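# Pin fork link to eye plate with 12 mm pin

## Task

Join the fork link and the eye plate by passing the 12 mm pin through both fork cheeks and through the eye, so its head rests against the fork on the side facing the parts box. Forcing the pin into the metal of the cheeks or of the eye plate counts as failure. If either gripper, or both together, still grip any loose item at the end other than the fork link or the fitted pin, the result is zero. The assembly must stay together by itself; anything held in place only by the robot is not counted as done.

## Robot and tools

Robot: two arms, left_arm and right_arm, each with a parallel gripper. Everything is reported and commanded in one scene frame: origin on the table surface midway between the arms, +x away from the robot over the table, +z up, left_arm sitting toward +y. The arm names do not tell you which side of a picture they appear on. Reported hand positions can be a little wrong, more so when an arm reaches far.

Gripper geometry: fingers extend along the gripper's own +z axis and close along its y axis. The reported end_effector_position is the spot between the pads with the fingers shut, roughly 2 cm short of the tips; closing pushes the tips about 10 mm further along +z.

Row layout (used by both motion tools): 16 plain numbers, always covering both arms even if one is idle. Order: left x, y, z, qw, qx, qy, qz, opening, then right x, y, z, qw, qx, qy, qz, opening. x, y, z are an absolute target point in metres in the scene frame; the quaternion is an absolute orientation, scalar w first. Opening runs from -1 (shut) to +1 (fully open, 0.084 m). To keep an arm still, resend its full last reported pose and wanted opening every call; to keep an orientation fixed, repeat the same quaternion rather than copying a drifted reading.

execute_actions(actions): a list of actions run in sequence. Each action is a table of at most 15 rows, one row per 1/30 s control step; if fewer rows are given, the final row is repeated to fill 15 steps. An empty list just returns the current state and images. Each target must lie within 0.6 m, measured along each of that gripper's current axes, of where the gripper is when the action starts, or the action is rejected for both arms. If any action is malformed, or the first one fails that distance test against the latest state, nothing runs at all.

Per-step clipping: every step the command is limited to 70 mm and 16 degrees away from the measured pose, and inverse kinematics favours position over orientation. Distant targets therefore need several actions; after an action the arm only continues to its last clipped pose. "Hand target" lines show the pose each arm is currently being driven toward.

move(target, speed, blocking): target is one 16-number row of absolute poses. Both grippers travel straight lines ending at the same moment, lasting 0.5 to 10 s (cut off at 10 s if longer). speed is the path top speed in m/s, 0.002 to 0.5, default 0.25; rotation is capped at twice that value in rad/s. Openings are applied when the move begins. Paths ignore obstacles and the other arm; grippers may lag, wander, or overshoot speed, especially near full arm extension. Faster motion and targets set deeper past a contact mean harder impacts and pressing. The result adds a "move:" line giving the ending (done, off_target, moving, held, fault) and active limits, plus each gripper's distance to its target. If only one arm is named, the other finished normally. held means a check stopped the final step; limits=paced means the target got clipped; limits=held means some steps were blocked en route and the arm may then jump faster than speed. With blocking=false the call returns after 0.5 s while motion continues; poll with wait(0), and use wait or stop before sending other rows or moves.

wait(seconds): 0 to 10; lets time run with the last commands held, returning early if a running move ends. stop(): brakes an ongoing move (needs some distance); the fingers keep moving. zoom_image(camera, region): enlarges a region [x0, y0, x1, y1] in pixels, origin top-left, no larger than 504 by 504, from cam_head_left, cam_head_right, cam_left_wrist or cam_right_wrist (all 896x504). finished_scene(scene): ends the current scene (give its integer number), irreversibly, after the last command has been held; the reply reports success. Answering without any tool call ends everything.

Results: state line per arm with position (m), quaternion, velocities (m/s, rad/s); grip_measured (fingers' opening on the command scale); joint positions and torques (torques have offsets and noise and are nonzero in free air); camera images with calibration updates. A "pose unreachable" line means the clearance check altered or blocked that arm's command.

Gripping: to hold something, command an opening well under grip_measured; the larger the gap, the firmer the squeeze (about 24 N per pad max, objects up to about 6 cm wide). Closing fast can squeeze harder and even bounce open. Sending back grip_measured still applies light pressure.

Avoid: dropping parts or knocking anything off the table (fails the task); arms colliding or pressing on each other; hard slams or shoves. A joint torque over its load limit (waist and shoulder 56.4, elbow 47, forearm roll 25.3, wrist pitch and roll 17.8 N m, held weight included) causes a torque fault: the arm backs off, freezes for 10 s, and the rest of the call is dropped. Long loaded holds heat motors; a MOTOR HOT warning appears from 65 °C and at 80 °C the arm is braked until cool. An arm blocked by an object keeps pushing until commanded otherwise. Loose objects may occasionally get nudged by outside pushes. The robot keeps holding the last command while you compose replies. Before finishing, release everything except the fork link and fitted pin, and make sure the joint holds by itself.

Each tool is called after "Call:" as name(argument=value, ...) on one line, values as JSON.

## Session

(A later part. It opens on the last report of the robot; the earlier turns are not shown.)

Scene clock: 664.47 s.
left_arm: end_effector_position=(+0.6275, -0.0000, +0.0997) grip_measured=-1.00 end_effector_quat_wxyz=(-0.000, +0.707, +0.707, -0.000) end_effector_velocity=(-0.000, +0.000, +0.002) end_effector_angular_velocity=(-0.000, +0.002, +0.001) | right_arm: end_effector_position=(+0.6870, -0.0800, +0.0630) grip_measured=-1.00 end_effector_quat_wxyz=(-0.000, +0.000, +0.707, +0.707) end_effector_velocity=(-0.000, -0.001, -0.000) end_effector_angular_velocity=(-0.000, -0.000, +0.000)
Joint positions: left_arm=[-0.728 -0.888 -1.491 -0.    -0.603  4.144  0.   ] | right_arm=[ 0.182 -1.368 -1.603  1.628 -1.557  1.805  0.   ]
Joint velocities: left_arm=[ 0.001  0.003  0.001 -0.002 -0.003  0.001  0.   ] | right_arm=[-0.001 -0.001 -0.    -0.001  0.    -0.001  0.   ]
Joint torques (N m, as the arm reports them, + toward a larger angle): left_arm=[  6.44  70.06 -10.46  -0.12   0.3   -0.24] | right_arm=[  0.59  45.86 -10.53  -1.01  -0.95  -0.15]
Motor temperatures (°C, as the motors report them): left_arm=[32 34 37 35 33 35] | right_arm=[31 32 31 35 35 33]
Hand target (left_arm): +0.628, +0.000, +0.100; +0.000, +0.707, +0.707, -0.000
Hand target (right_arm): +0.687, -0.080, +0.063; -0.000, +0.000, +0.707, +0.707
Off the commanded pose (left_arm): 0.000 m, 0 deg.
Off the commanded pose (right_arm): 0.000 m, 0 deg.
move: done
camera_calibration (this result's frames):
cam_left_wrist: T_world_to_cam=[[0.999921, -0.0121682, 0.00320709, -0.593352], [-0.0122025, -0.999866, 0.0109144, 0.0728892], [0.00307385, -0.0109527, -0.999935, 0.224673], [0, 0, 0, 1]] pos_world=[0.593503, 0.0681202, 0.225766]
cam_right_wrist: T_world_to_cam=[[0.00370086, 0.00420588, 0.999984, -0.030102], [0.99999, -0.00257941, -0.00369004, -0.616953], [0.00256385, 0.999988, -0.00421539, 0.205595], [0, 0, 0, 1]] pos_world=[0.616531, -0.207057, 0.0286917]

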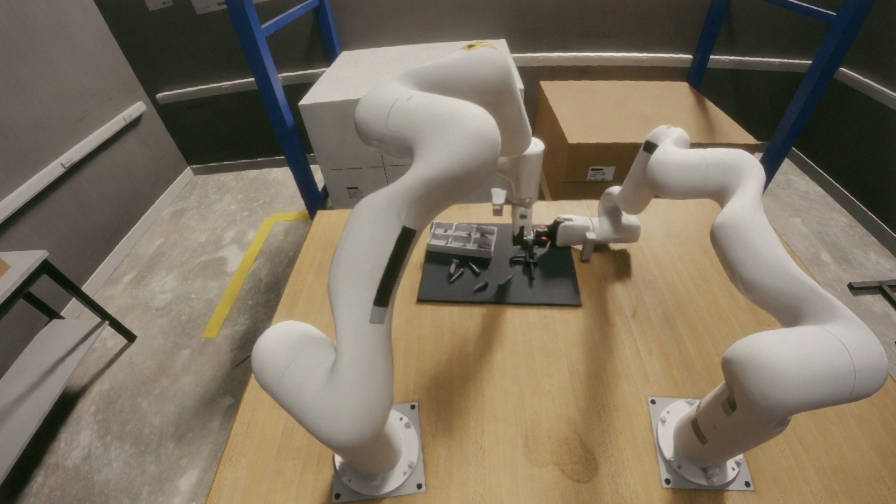

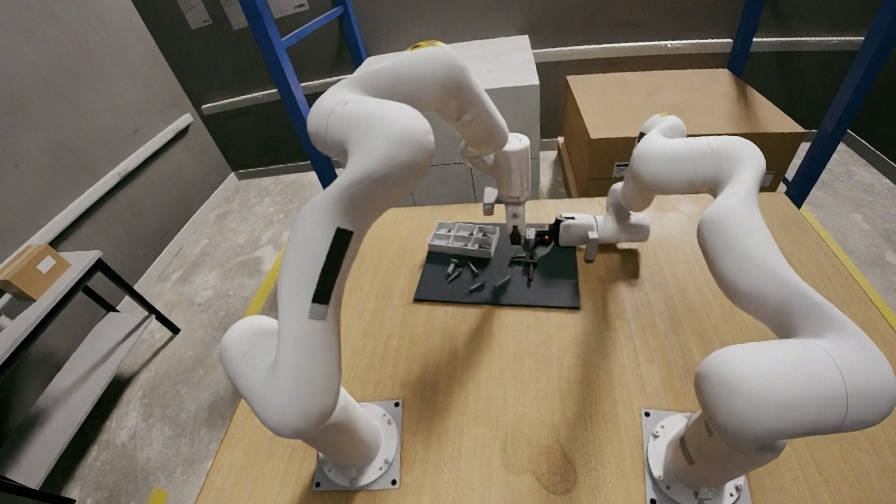

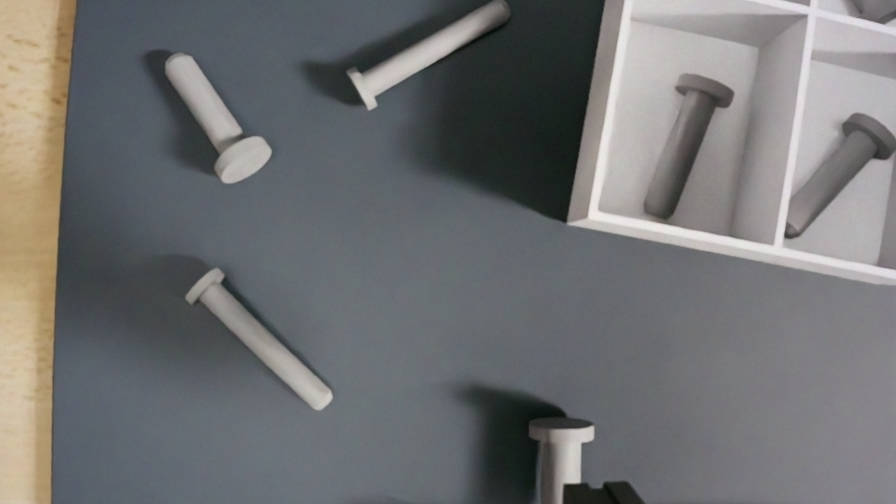

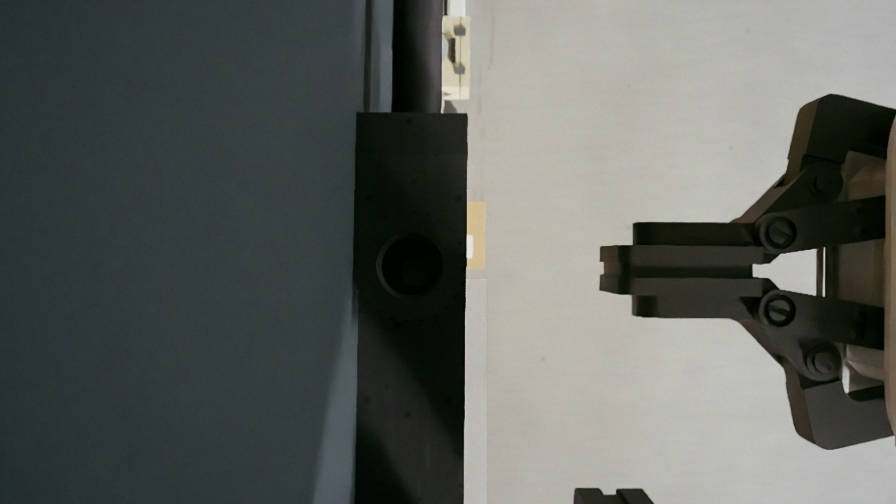

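Call:
move(target=[0.6268,0.030,0.09,0,0.707,0.707,0,-1,0.687,-0.08,0.063,0,0,0.707,0.707,-1], speed=0.05)

Call:
move(target=[0.6268,0.030,0.041,0,0.707,0.707,0,-1,0.687,-0.08,0.063,0,0,0.707,0.707,-1], speed=0.04)

Call:
move(target=[0.6268,0.016,0.041,0,0.707,0.707,0,-1,0.687,-0.08,0.063,0,0,0.707,0.707,-1], speed=0.004)

Scene clock: 667.40 s.
left_arm: end_effector_position=(+0.6267, +0.0298, +0.0901) grip_measured=-1.00 end_effector_quat_wxyz=(+0.000, +0.707, +0.707, +0.000) end_effector_velocity=(+0.001, +0.002, +0.000) end_effector_angular_velocity=(-0.001, -0.002, +0.000) | right_arm: end_effector_position=(+0.6870, -0.0800, +0.0630) grip_measured=-1.00 end_effector_quat_wxyz=(+0.000, -0.000, +0.707, +0.707) end_effector_velocity=(+0.000, -0.001, -0.000) end_effector_angular_velocity=(-0.000, -0.000, -0.001)
Joint positions: left_arm=[-0.69  -0.869 -1.429  0.    -0.56   4.182  0.   ] | right_arm=[ 0.182 -1.368 -1.603  1.628 -1.557  1.805  0.   ]
Joint velocities: left_arm=[0.004 0.002 0.004 0.001 0.003 0.003 0.   ] | right_arm=[-0.001 -0.    -0.    -0.    -0.     0.     0.   ]
Joint torques (N m, as the arm reports them, + toward a larger angle): left_arm=[  6.26  69.43 -10.64  -0.53   0.3   -0.27] | right_arm=[  1.25  46.68 -10.77  -0.08  -0.9   -0.05]
Motor temperatures (°C, as the motors report them): left_arm=[32 34 37 35 33 35] | right_arm=[31 32 31 35 35 33]
Hand target (left_arm): +0.627, +0.030, +0.090; +0.000, +0.707, +0.707, +0.000
Hand target (right_arm): +0.687, -0.080, +0.063; +0.000, +0.000, +0.707, +0.707
Off the commanded pose (left_arm): 0.000 m, 0 deg.
Off the commanded pose (right_arm): 0.000 m, 0 deg.
move: done
camera_calibration (this result's frames):
cam_left_wrist: T_world_to_cam=[[0.99992, -0.012117, 0.00349424, -0.592232], [-0.0121544, -0.999867, 0.0108888, 0.102757], [0.00336183, -0.0109304, -0.999935, 0.215153], [0, 0, 0, 1]] pos_world=[0.59271, 0.0979193, 0.21609]
cam_right_wrist: T_world_to_cam=[[0.0037007, 0.00420585, 0.999984, -0.0301019], [0.99999, -0.00257942, -0.00368988, -0.616953], [0.00256386, 0.999988, -0.00421535, 0.205595], [0, 0, 0, 1]] pos_world=[0.616531, -0.207057, 0.0286916]

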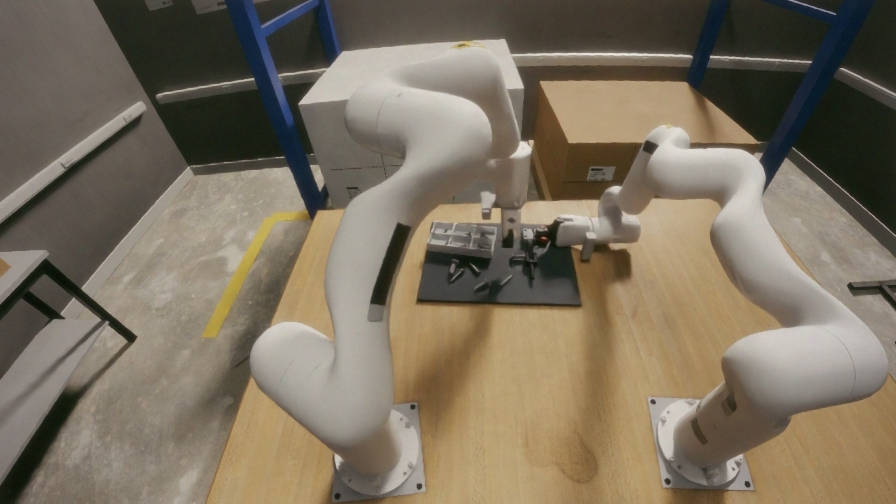

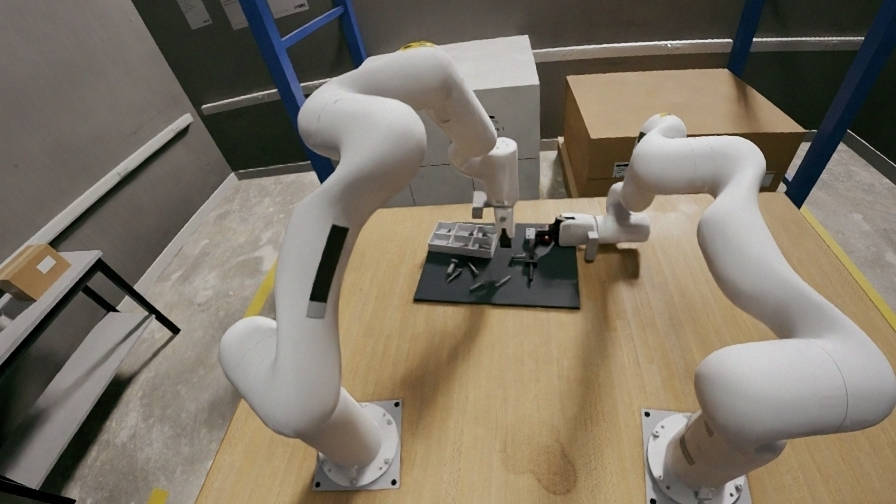

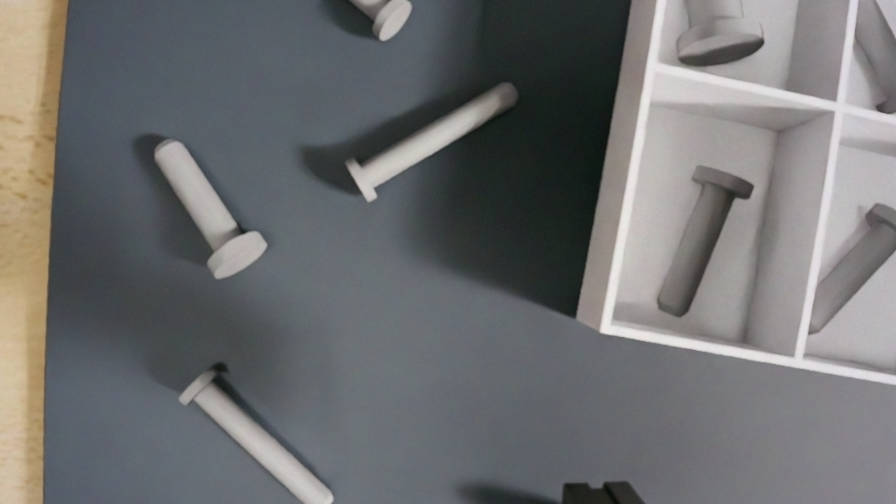

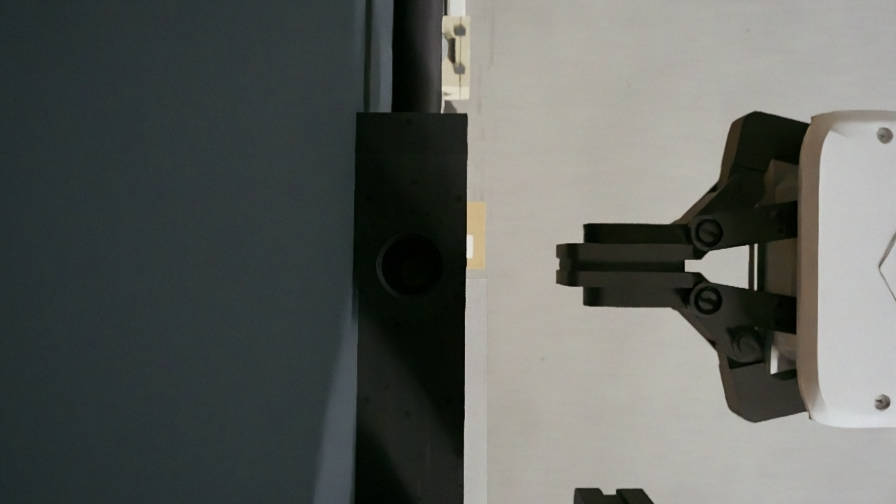

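Scene clock: 669.00 s.
left_arm: end_effector_position=(+0.6269, +0.0300, +0.0412) grip_measured=-1.00 end_effector_quat_wxyz=(-0.000, +0.707, +0.707, +0.000) end_effector_velocity=(+0.001, +0.002, -0.001) end_effector_angular_velocity=(+0.000, +0.001, +0.003) | right_arm: end_effector_position=(+0.6870, -0.0800, +0.0630) grip_measured=-1.00 end_effector_quat_wxyz=(+0.000, -0.000, +0.707, +0.707) end_effector_velocity=(-0.000, +0.000, -0.000) end_effector_angular_velocity=(+0.000, +0.000, +0.000)
Joint positions: left_arm=[-0.69  -0.952 -1.445  0.    -0.493  4.182  0.   ] | right_arm=[ 0.182 -1.368 -1.603  1.628 -1.557  1.805  0.   ]
Joint velocities: left_arm=[ 0.003 -0.002 -0.001  0.     0.    -0.     0.   ] | right_arm=[ 0. -0. -0. -0. -0.  0.  0.]
Joint torques (N m, as the arm reports them, + toward a larger angle): left_arm=[ 6.49 70.78 -9.19 -0.61  0.38 -0.25] | right_arm=[  0.57  47.72 -10.35  -1.16  -0.82  -0.33]
Motor temperatures (°C, as the motors report them): left_arm=[32 34 37 35 33 35] | right_arm=[31 32 31 35 35 33]
Hand target (left_arm): +0.627, +0.030, +0.041; -0.000, +0.707, +0.707, +0.000
Hand target (right_arm): +0.687, -0.080, +0.063; -0.000, +0.000, +0.707, +0.707
Off the commanded pose (left_arm): 0.000 m, 0 deg.
Off the commanded pose (right_arm): 0.000 m, 0 deg.
move: done
camera_calibration (this result's frames):
cam_left_wrist: T_world_to_cam=[[0.999922, -0.0120215, 0.00342033, -0.592223], [-0.0120578, -0.999869, 0.0108053, 0.103468], [0.00328999, -0.0108457, -0.999936, 0.166383], [0, 0, 0, 1]] pos_world=[0.592877, 0.0981392, 0.16728]
cam_right_wrist: T_world_to_cam=[[0.00370056, 0.00420586, 0.999984, -0.0301018], [0.99999, -0.00257946, -0.00368973, -0.616953], [0.0025639, 0.999988, -0.00421536, 0.205595], [0, 0, 0, 1]] pos_world=[0.616531, -0.207057, 0.0286916]

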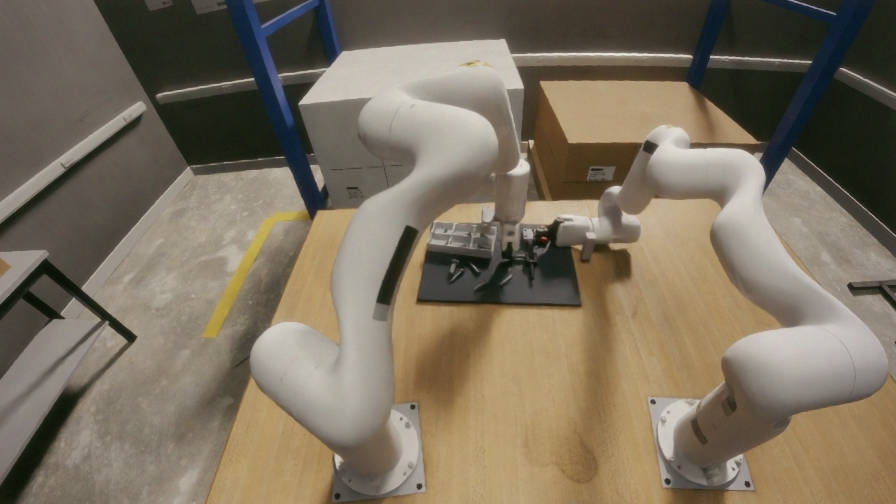

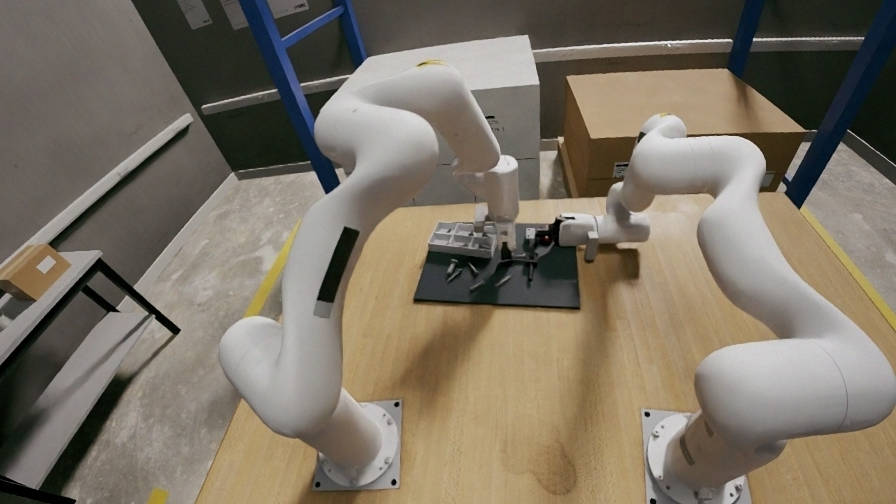

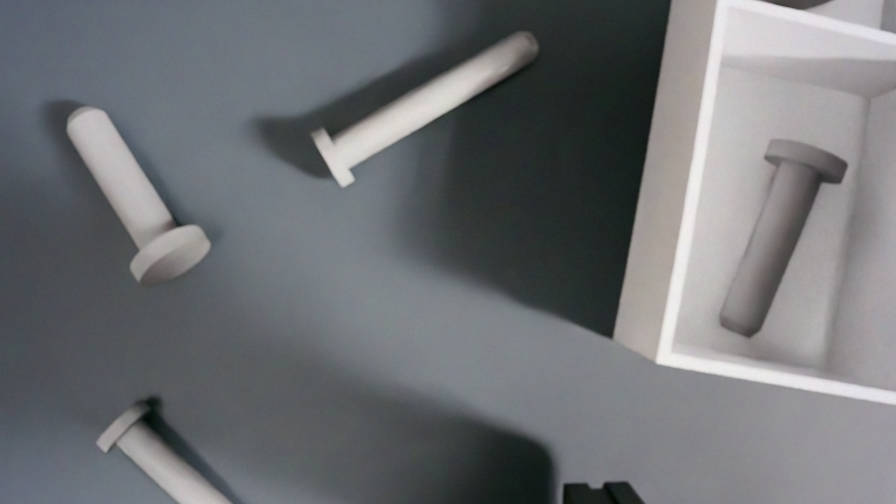

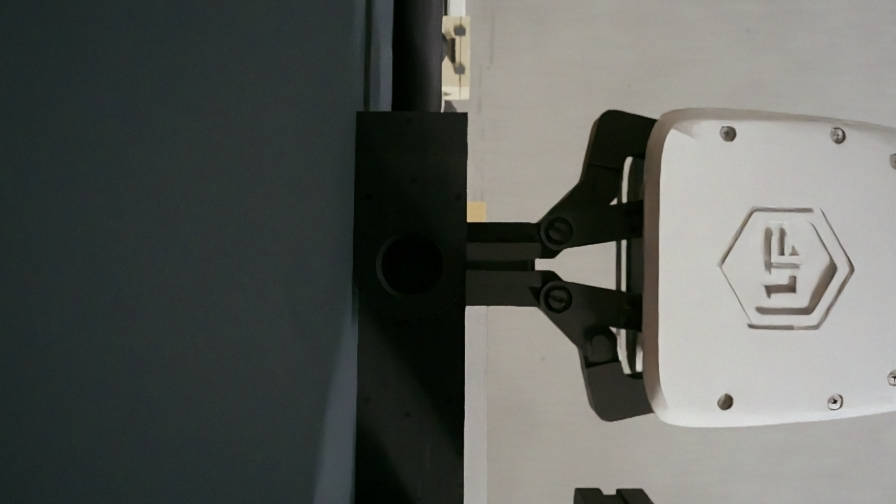

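Scene clock: 672.73 s.
left_arm: end_effector_position=(+0.6267, +0.0264, +0.0408) grip_measured=-1.00 end_effector_quat_wxyz=(-0.010, +0.705, +0.709, -0.001) end_effector_velocity=(+0.001, +0.000, -0.000) end_effector_angular_velocity=(+0.000, -0.000, +0.002) | right_arm: end_effector_position=(+0.6870, -0.0800, +0.0630) grip_measured=-1.00 end_effector_quat_wxyz=(-0.000, +0.000, +0.707, +0.707) end_effector_velocity=(+0.001, -0.001, +0.000) end_effector_angular_velocity=(+0.000, -0.001, -0.001)
Joint positions: left_arm=[-0.696 -0.966 -1.47   0.006 -0.525  4.164  0.   ] | right_arm=[ 0.182 -1.368 -1.603  1.628 -1.557  1.805  0.   ]
Joint velocities: left_arm=[ 0.001 -0.001 -0.002  0.    -0.001 -0.001  0.   ] | right_arm=[-0.002 -0.001 -0.002 -0.     0.     0.001  0.   ]
Joint torques (N m, as the arm reports them, + toward a larger angle): left_arm=[-61.77  70.24 -21.34 -13.5    7.72  -0.01] | right_arm=[  1.17  48.8  -10.49  -0.5   -0.78  -0.28]
Motor temperatures (°C, as the motors report them): left_arm=[32 34 37 35 33 35] | right_arm=[31 32 31 35 35 33]
Hand target (left_arm): +0.627, +0.016, +0.041; -0.000, +0.707, +0.707, -0.000
Hand target (right_arm): +0.687, -0.080, +0.063; -0.000, -0.000, +0.707, +0.707
Off the commanded pose (left_arm): 0.010 m, 1 deg.
Off the commanded pose (right_arm): 0.000 m, 0 deg.
move: off_target (left_arm)
camera_calibration (this result's frames):
cam_left_wrist: T_world_to_cam=[[0.999906, -0.00566083, -0.0124512, -0.5916], [-0.00568724, -0.999982, -0.00208703, 0.0963759], [-0.0124392, 0.00215765, -0.99992, 0.175411], [0, 0, 0, 1]] pos_world=[0.594275, 0.0926467, 0.168232]
cam_right_wrist: T_world_to_cam=[[0.0037009, 0.00420579, 0.999984, -0.0301021], [0.99999, -0.0025793, -0.00369007, -0.616953], [0.00256374, 0.999988, -0.00421529, 0.205595], [0, 0, 0, 1]] pos_world=[0.616531, -0.207057, 0.0286916]

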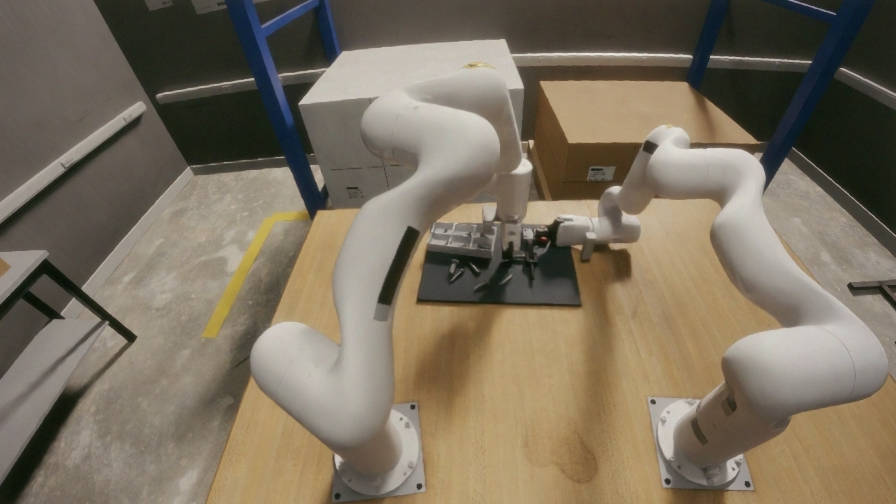

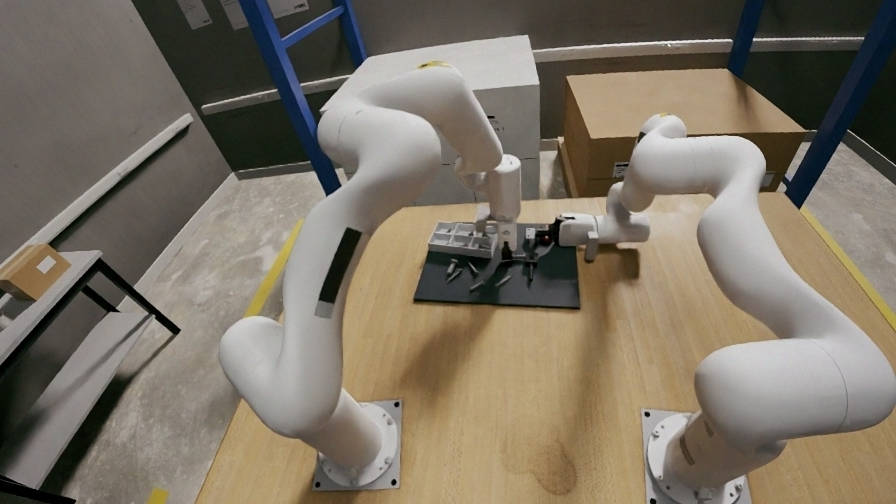

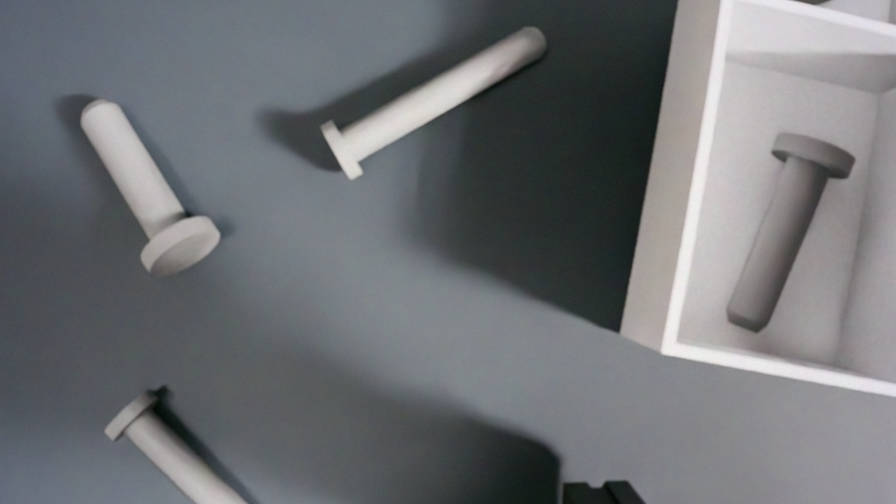

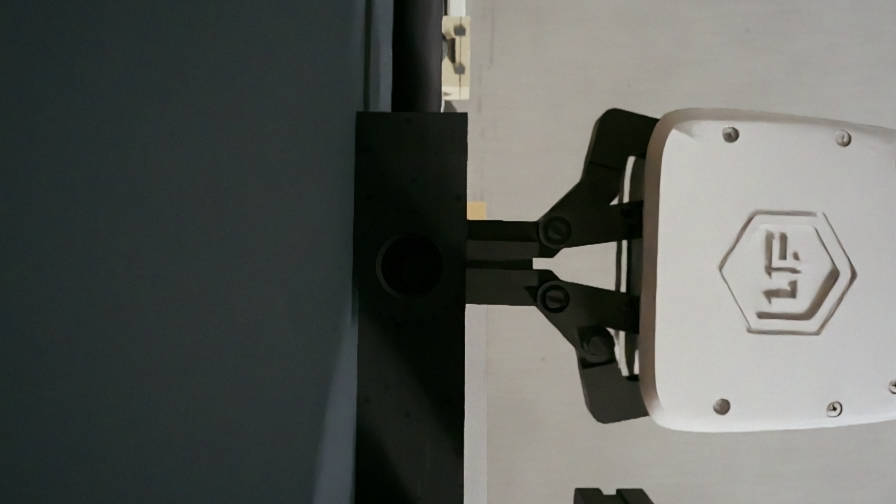

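Call:
move(target=[0.6268,0.032,0.041,0,0.707,0.707,0,-1,0.687,-0.08,0.063,0,0,0.707,0.707,-1], speed=0.01)

Call:
move(target=[0.6268,0.02,0.13,0,0.707,0.707,0,-1,0.687,-0.10,0.063,0,0,0.707,0.707,-1], speed=0.06)

Call:
move(target=[0.6268,0.045,0.16,0,0.707,0.707,0,-1,0.687,-0.10,0.063,0,0,0.707,0.707,-1], speed=0.06)

Scene clock: 675.57 s.
left_arm: end_effector_position=(+0.6270, +0.0317, +0.0411) grip_measured=-1.00 end_effector_quat_wxyz=(+0.000, +0.707, +0.707, +0.000) end_effector_velocity=(-0.002, +0.003, -0.002) end_effector_angular_velocity=(+0.005, +0.007, -0.001) | right_arm: end_effector_position=(+0.6870, -0.0800, +0.0630) grip_measured=-1.00 end_effector_quat_wxyz=(-0.000, +0.000, +0.707, +0.707) end_effector_velocity=(+0.000, -0.001, -0.000) end_effector_angular_velocity=(-0.000, +0.001, -0.002)
Joint positions: left_arm=[-0.687 -0.951 -1.441 -0.    -0.49   4.185  0.   ] | right_arm=[ 0.182 -1.368 -1.603  1.628 -1.557  1.805  0.   ]
Joint velocities: left_arm=[ 0.002 -0.002  0.004  0.001 -0.003  0.001  0.   ] | right_arm=[-0.002 -0.    -0.    -0.     0.     0.001  0.   ]
Joint torques (N m, as the arm reports them, + toward a larger angle): left_arm=[ 7.06 71.28 -9.46 -0.38  0.32 -0.21] | right_arm=[  0.77  46.53 -10.37  -1.34  -0.92   0.09]
Motor temperatures (°C, as the motors report them): left_arm=[32 34 37 35 33 35] | right_arm=[31 32 31 35 35 33]
Hand target (left_arm): +0.627, +0.032, +0.041; +0.000, +0.707, +0.707, -0.000
Hand target (right_arm): +0.687, -0.080, +0.063; +0.000, +0.000, +0.707, +0.707
Off the commanded pose (left_arm): 0.000 m, 0 deg.
Off the commanded pose (right_arm): 0.000 m, 0 deg.
move: done
camera_calibration (this result's frames):
cam_left_wrist: T_world_to_cam=[[0.999918, -0.0121346, 0.0041311, -0.592347], [-0.0121811, -0.99986, 0.0114421, 0.105194], [0.00399168, -0.0114915, -0.999926, 0.165892], [0, 0, 0, 1]] pos_world=[0.592917, 0.0998981, 0.167123]
cam_right_wrist: T_world_to_cam=[[0.0037009, 0.00420579, 0.999984, -0.0301021], [0.99999, -0.00257945, -0.00369008, -0.616953], [0.00256389, 0.999988, -0.00421529, 0.205595], [0, 0, 0, 1]] pos_world=[0.616531, -0.207057, 0.0286916]

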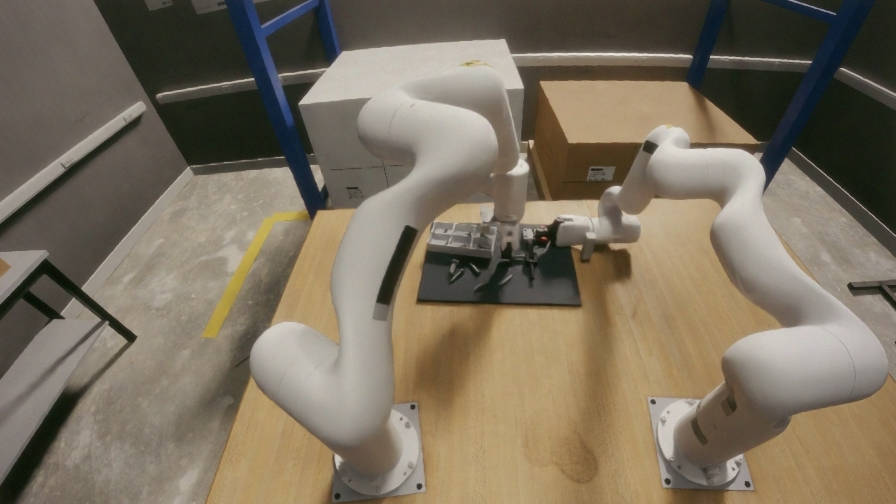

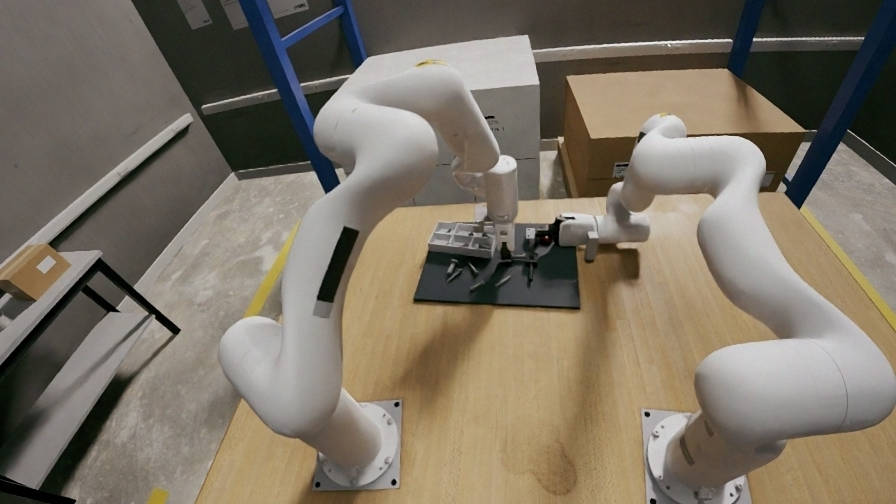

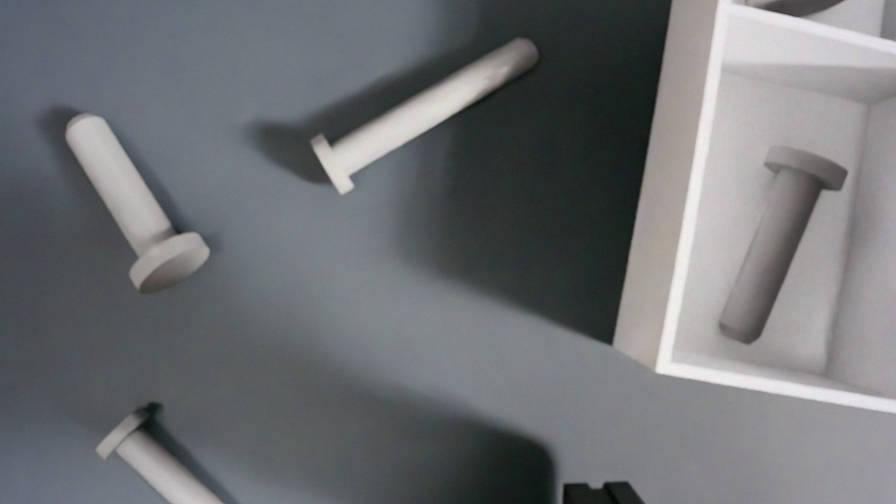

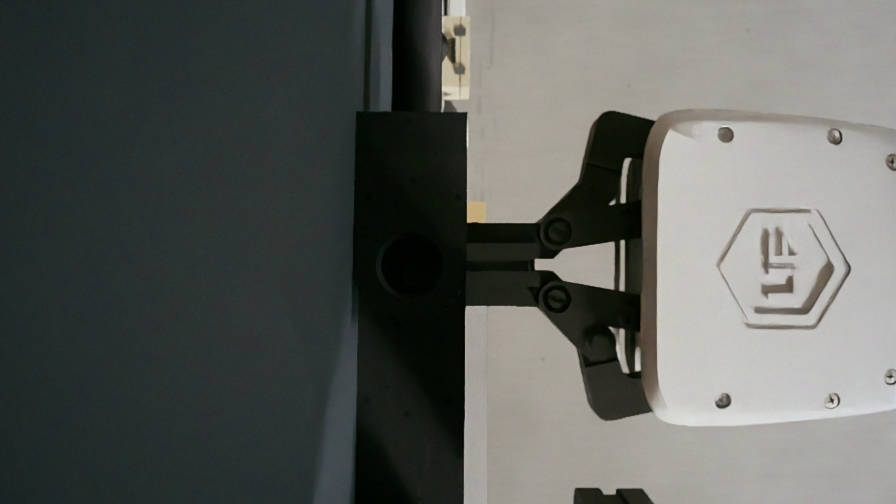

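Scene clock: 677.43 s.
left_arm: end_effector_position=(+0.6266, +0.0201, +0.1296) grip_measured=-1.00 end_effector_quat_wxyz=(-0.000, +0.707, +0.707, -0.000) end_effector_velocity=(+0.001, +0.001, +0.003) end_effector_angular_velocity=(+0.001, -0.000, +0.001) | right_arm: end_effector_position=(+0.6870, -0.0999, +0.0630) grip_measured=-1.00 end_effector_quat_wxyz=(-0.000, -0.000, +0.707, +0.707) end_effector_velocity=(-0.000, +0.000, -0.000) end_effector_angular_velocity=(+0.000, +0.000, +0.000)
Joint positions: left_arm=[-0.703 -0.818 -1.446 -0.    -0.628  4.17   0.   ] | right_arm=[ 0.15  -1.367 -1.599  1.597 -1.565  1.803  0.   ]
Joint velocities: left_arm=[ 0.001  0.004 -0.001  0.001 -0.005 -0.     0.   ] | right_arm=[ 0. -0.  0.  0. -0. -0.  0.]
Joint torques (N m, as the arm reports them, + toward a larger angle): left_arm=[  5.83  68.43 -10.72  -0.25   0.24  -0.21] | right_arm=[-3.49 44.85 -9.79 -1.92 -1.03 -0.01]
Motor temperatures (°C, as the motors report them): left_arm=[32 34 37 35 33 35] | right_arm=[31 32 31 35 35 33]
Hand target (left_arm): +0.627, +0.020, +0.130; +0.000, +0.707, +0.707, -0.000
Hand target (right_arm): +0.687, -0.100, +0.063; +0.000, -0.000, +0.707, +0.707
Off the commanded pose (left_arm): 0.000 m, 0 deg.
Off the commanded pose (right_arm): 0.000 m, 0 deg.
move: done
camera_calibration (this result's frames):
cam_left_wrist: T_world_to_cam=[[0.99992, -0.0122752, 0.00303097, -0.592318], [-0.0123081, -0.999863, 0.011079, 0.0926973], [0.00289455, -0.0111154, -0.999934, 0.254911], [0, 0, 0, 1]] pos_world=[0.592674, 0.0882472, 0.255662]
cam_right_wrist: T_world_to_cam=[[0.00369524, 0.00405296, 0.999985, -0.030071], [0.99999, -0.00255668, -0.00368489, -0.616986], [0.00254171, 0.999989, -0.00406237, 0.22549], [0, 0, 0, 1]] pos_world=[0.616518, -0.226943, 0.0287131]

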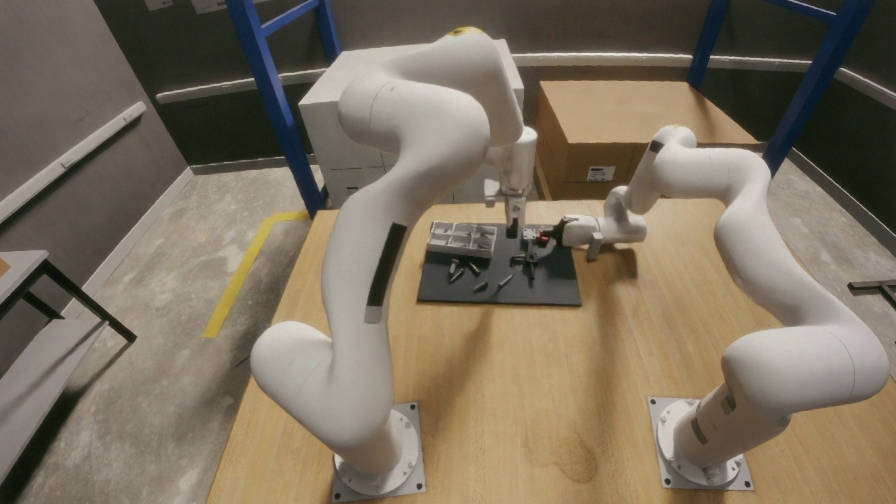

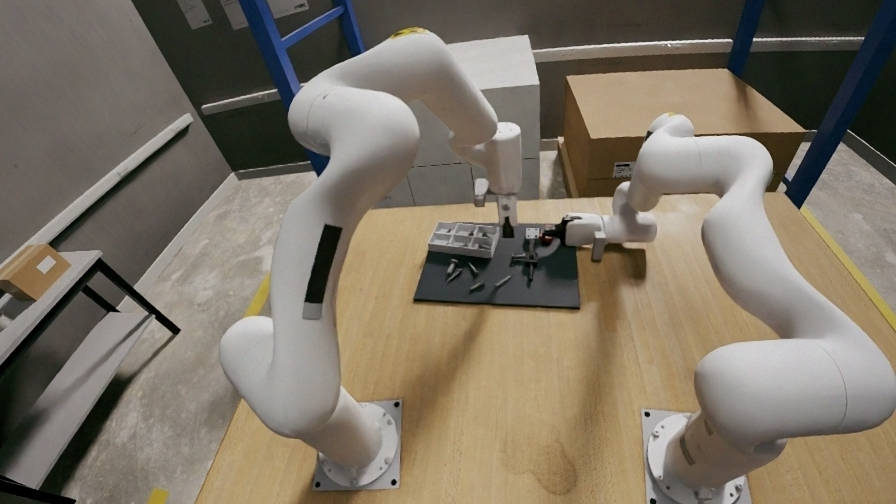

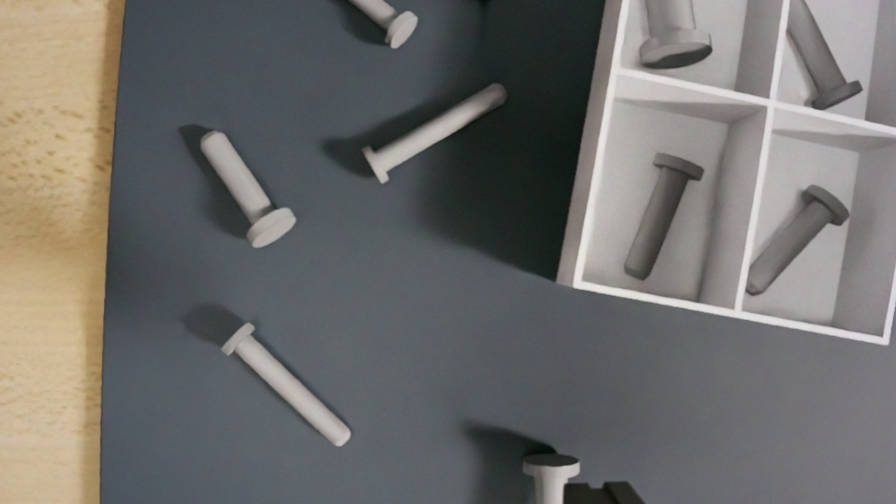

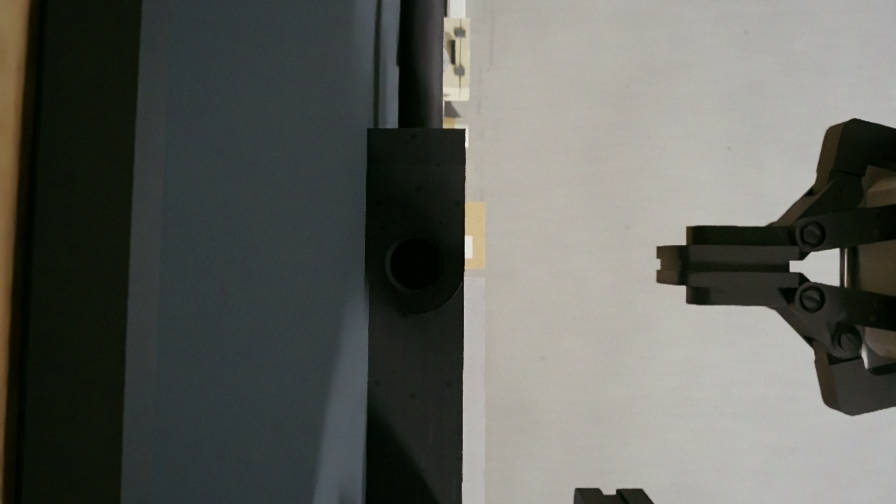

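Scene clock: 678.50 s.
left_arm: end_effector_position=(+0.6266, +0.0449, +0.1598) grip_measured=-1.00 end_effector_quat_wxyz=(-0.000, +0.707, +0.707, -0.000) end_effector_velocity=(-0.000, +0.001, +0.001) end_effector_angular_velocity=(+0.001, +0.001, -0.001) | right_arm: end_effector_position=(+0.6870, -0.1000, +0.0630) grip_measured=-1.00 end_effector_quat_wxyz=(+0.000, -0.000, +0.707, +0.707) end_effector_velocity=(-0.001, +0.001, -0.000) end_effector_angular_velocity=(-0.000, +0.001, +0.002)
Joint positions: left_arm=[-0.67  -0.747 -1.403 -0.    -0.656  4.202  0.   ] | right_arm=[ 0.15  -1.367 -1.599  1.597 -1.565  1.803  0.   ]
Joint velocities: left_arm=[ 0.001  0.002  0.002  0.001 -0.001  0.002  0.   ] | right_arm=[ 0.002 -0.     0.    -0.     0.     0.     0.   ]
Joint torques (N m, as the arm reports them, + toward a larger angle): left_arm=[  5.79  66.89 -11.19  -0.28   0.3   -0.23] | right_arm=[ -0.69  45.47 -11.27  -1.11  -0.74  -0.14]
Motor temperatures (°C, as the motors report them): left_arm=[32 34 37 35 33 35] | right_arm=[31 32 31 35 35 33]
Hand target (left_arm): +0.627, +0.045, +0.160; +0.000, +0.707, +0.707, -0.000
Hand target (right_arm): +0.687, -0.100, +0.063; +0.000, +0.000, +0.707, +0.707
Off the commanded pose (left_arm): 0.000 m, 0 deg.
Off the commanded pose (right_arm): 0.000 m, 0 deg.
move: done
camera_calibration (this result's frames):
cam_left_wrist: T_world_to_cam=[[0.99992, -0.0122044, 0.0032448, -0.592143], [-0.0122392, -0.999865, 0.0109295, 0.117155], [0.00311098, -0.0109684, -0.999935, 0.285172], [0, 0, 0, 1]] pos_world=[0.592642, 0.11304, 0.285795]
cam_right_wrist: T_world_to_cam=[[0.00370077, 0.0042044, 0.999984, -0.0300183], [0.99999, -0.00257941, -0.00368994, -0.617004], [0.00256386, 0.999988, -0.0042139, 0.225594], [0, 0, 0, 1]] pos_world=[0.61653, -0.227056, 0.0286917]

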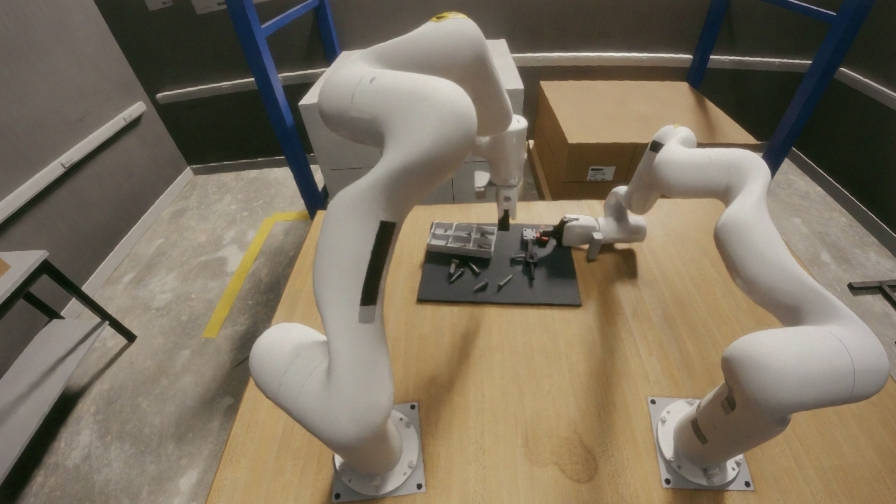

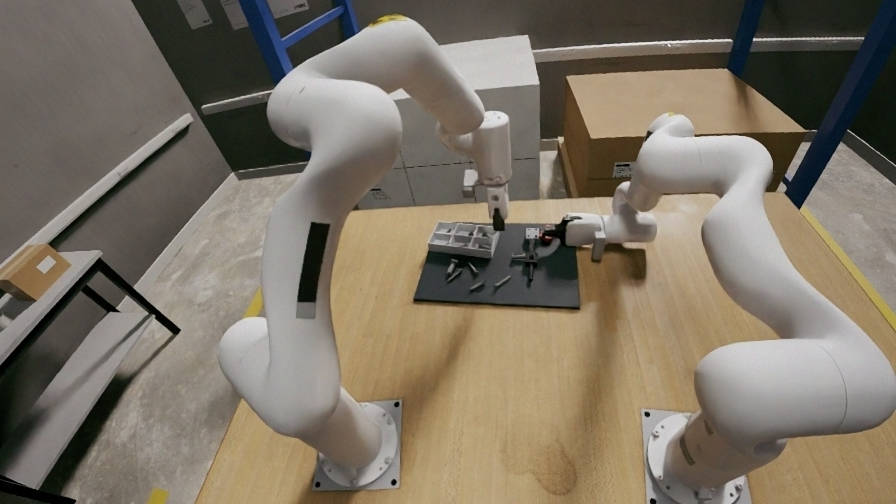

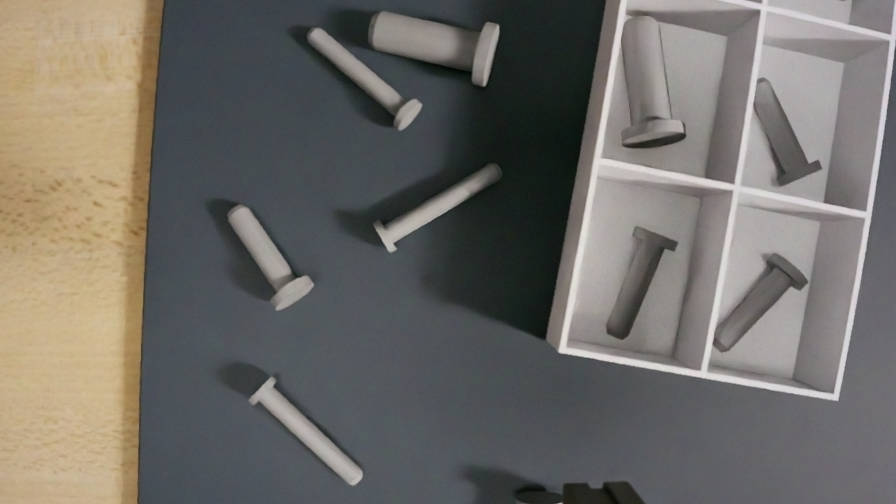

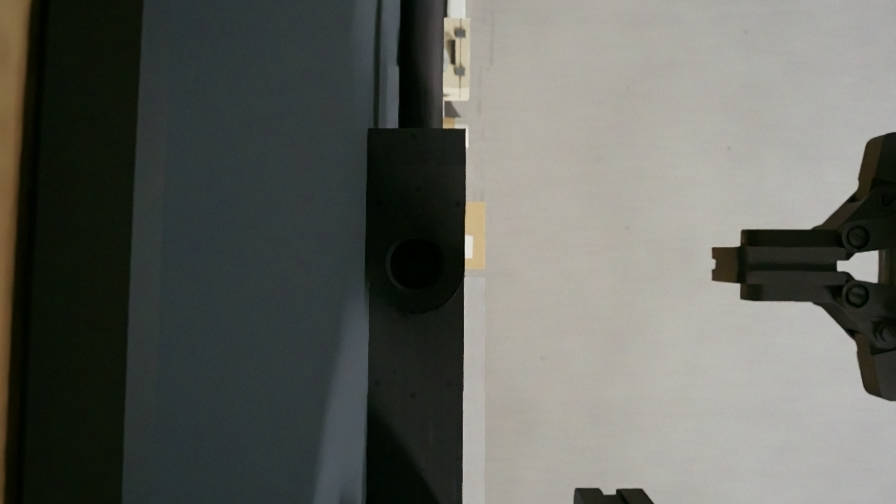

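Call:
zoom_image(camera="cam_head_right", region=[490,220,570,290])

Region (490, 220, 570, 290) of cam_head_right's 896x504 image, scaled by 6.300, with more detail than that image has; it fills the top 441 rows of this view, and the rest is white.

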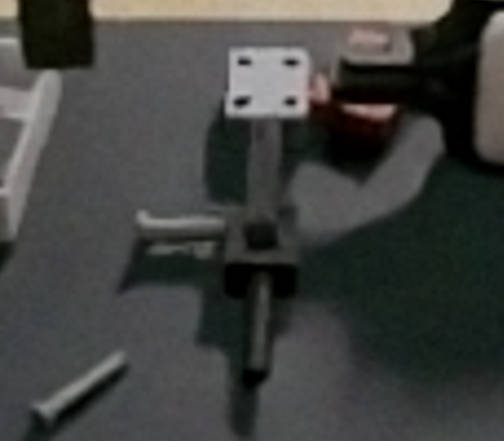

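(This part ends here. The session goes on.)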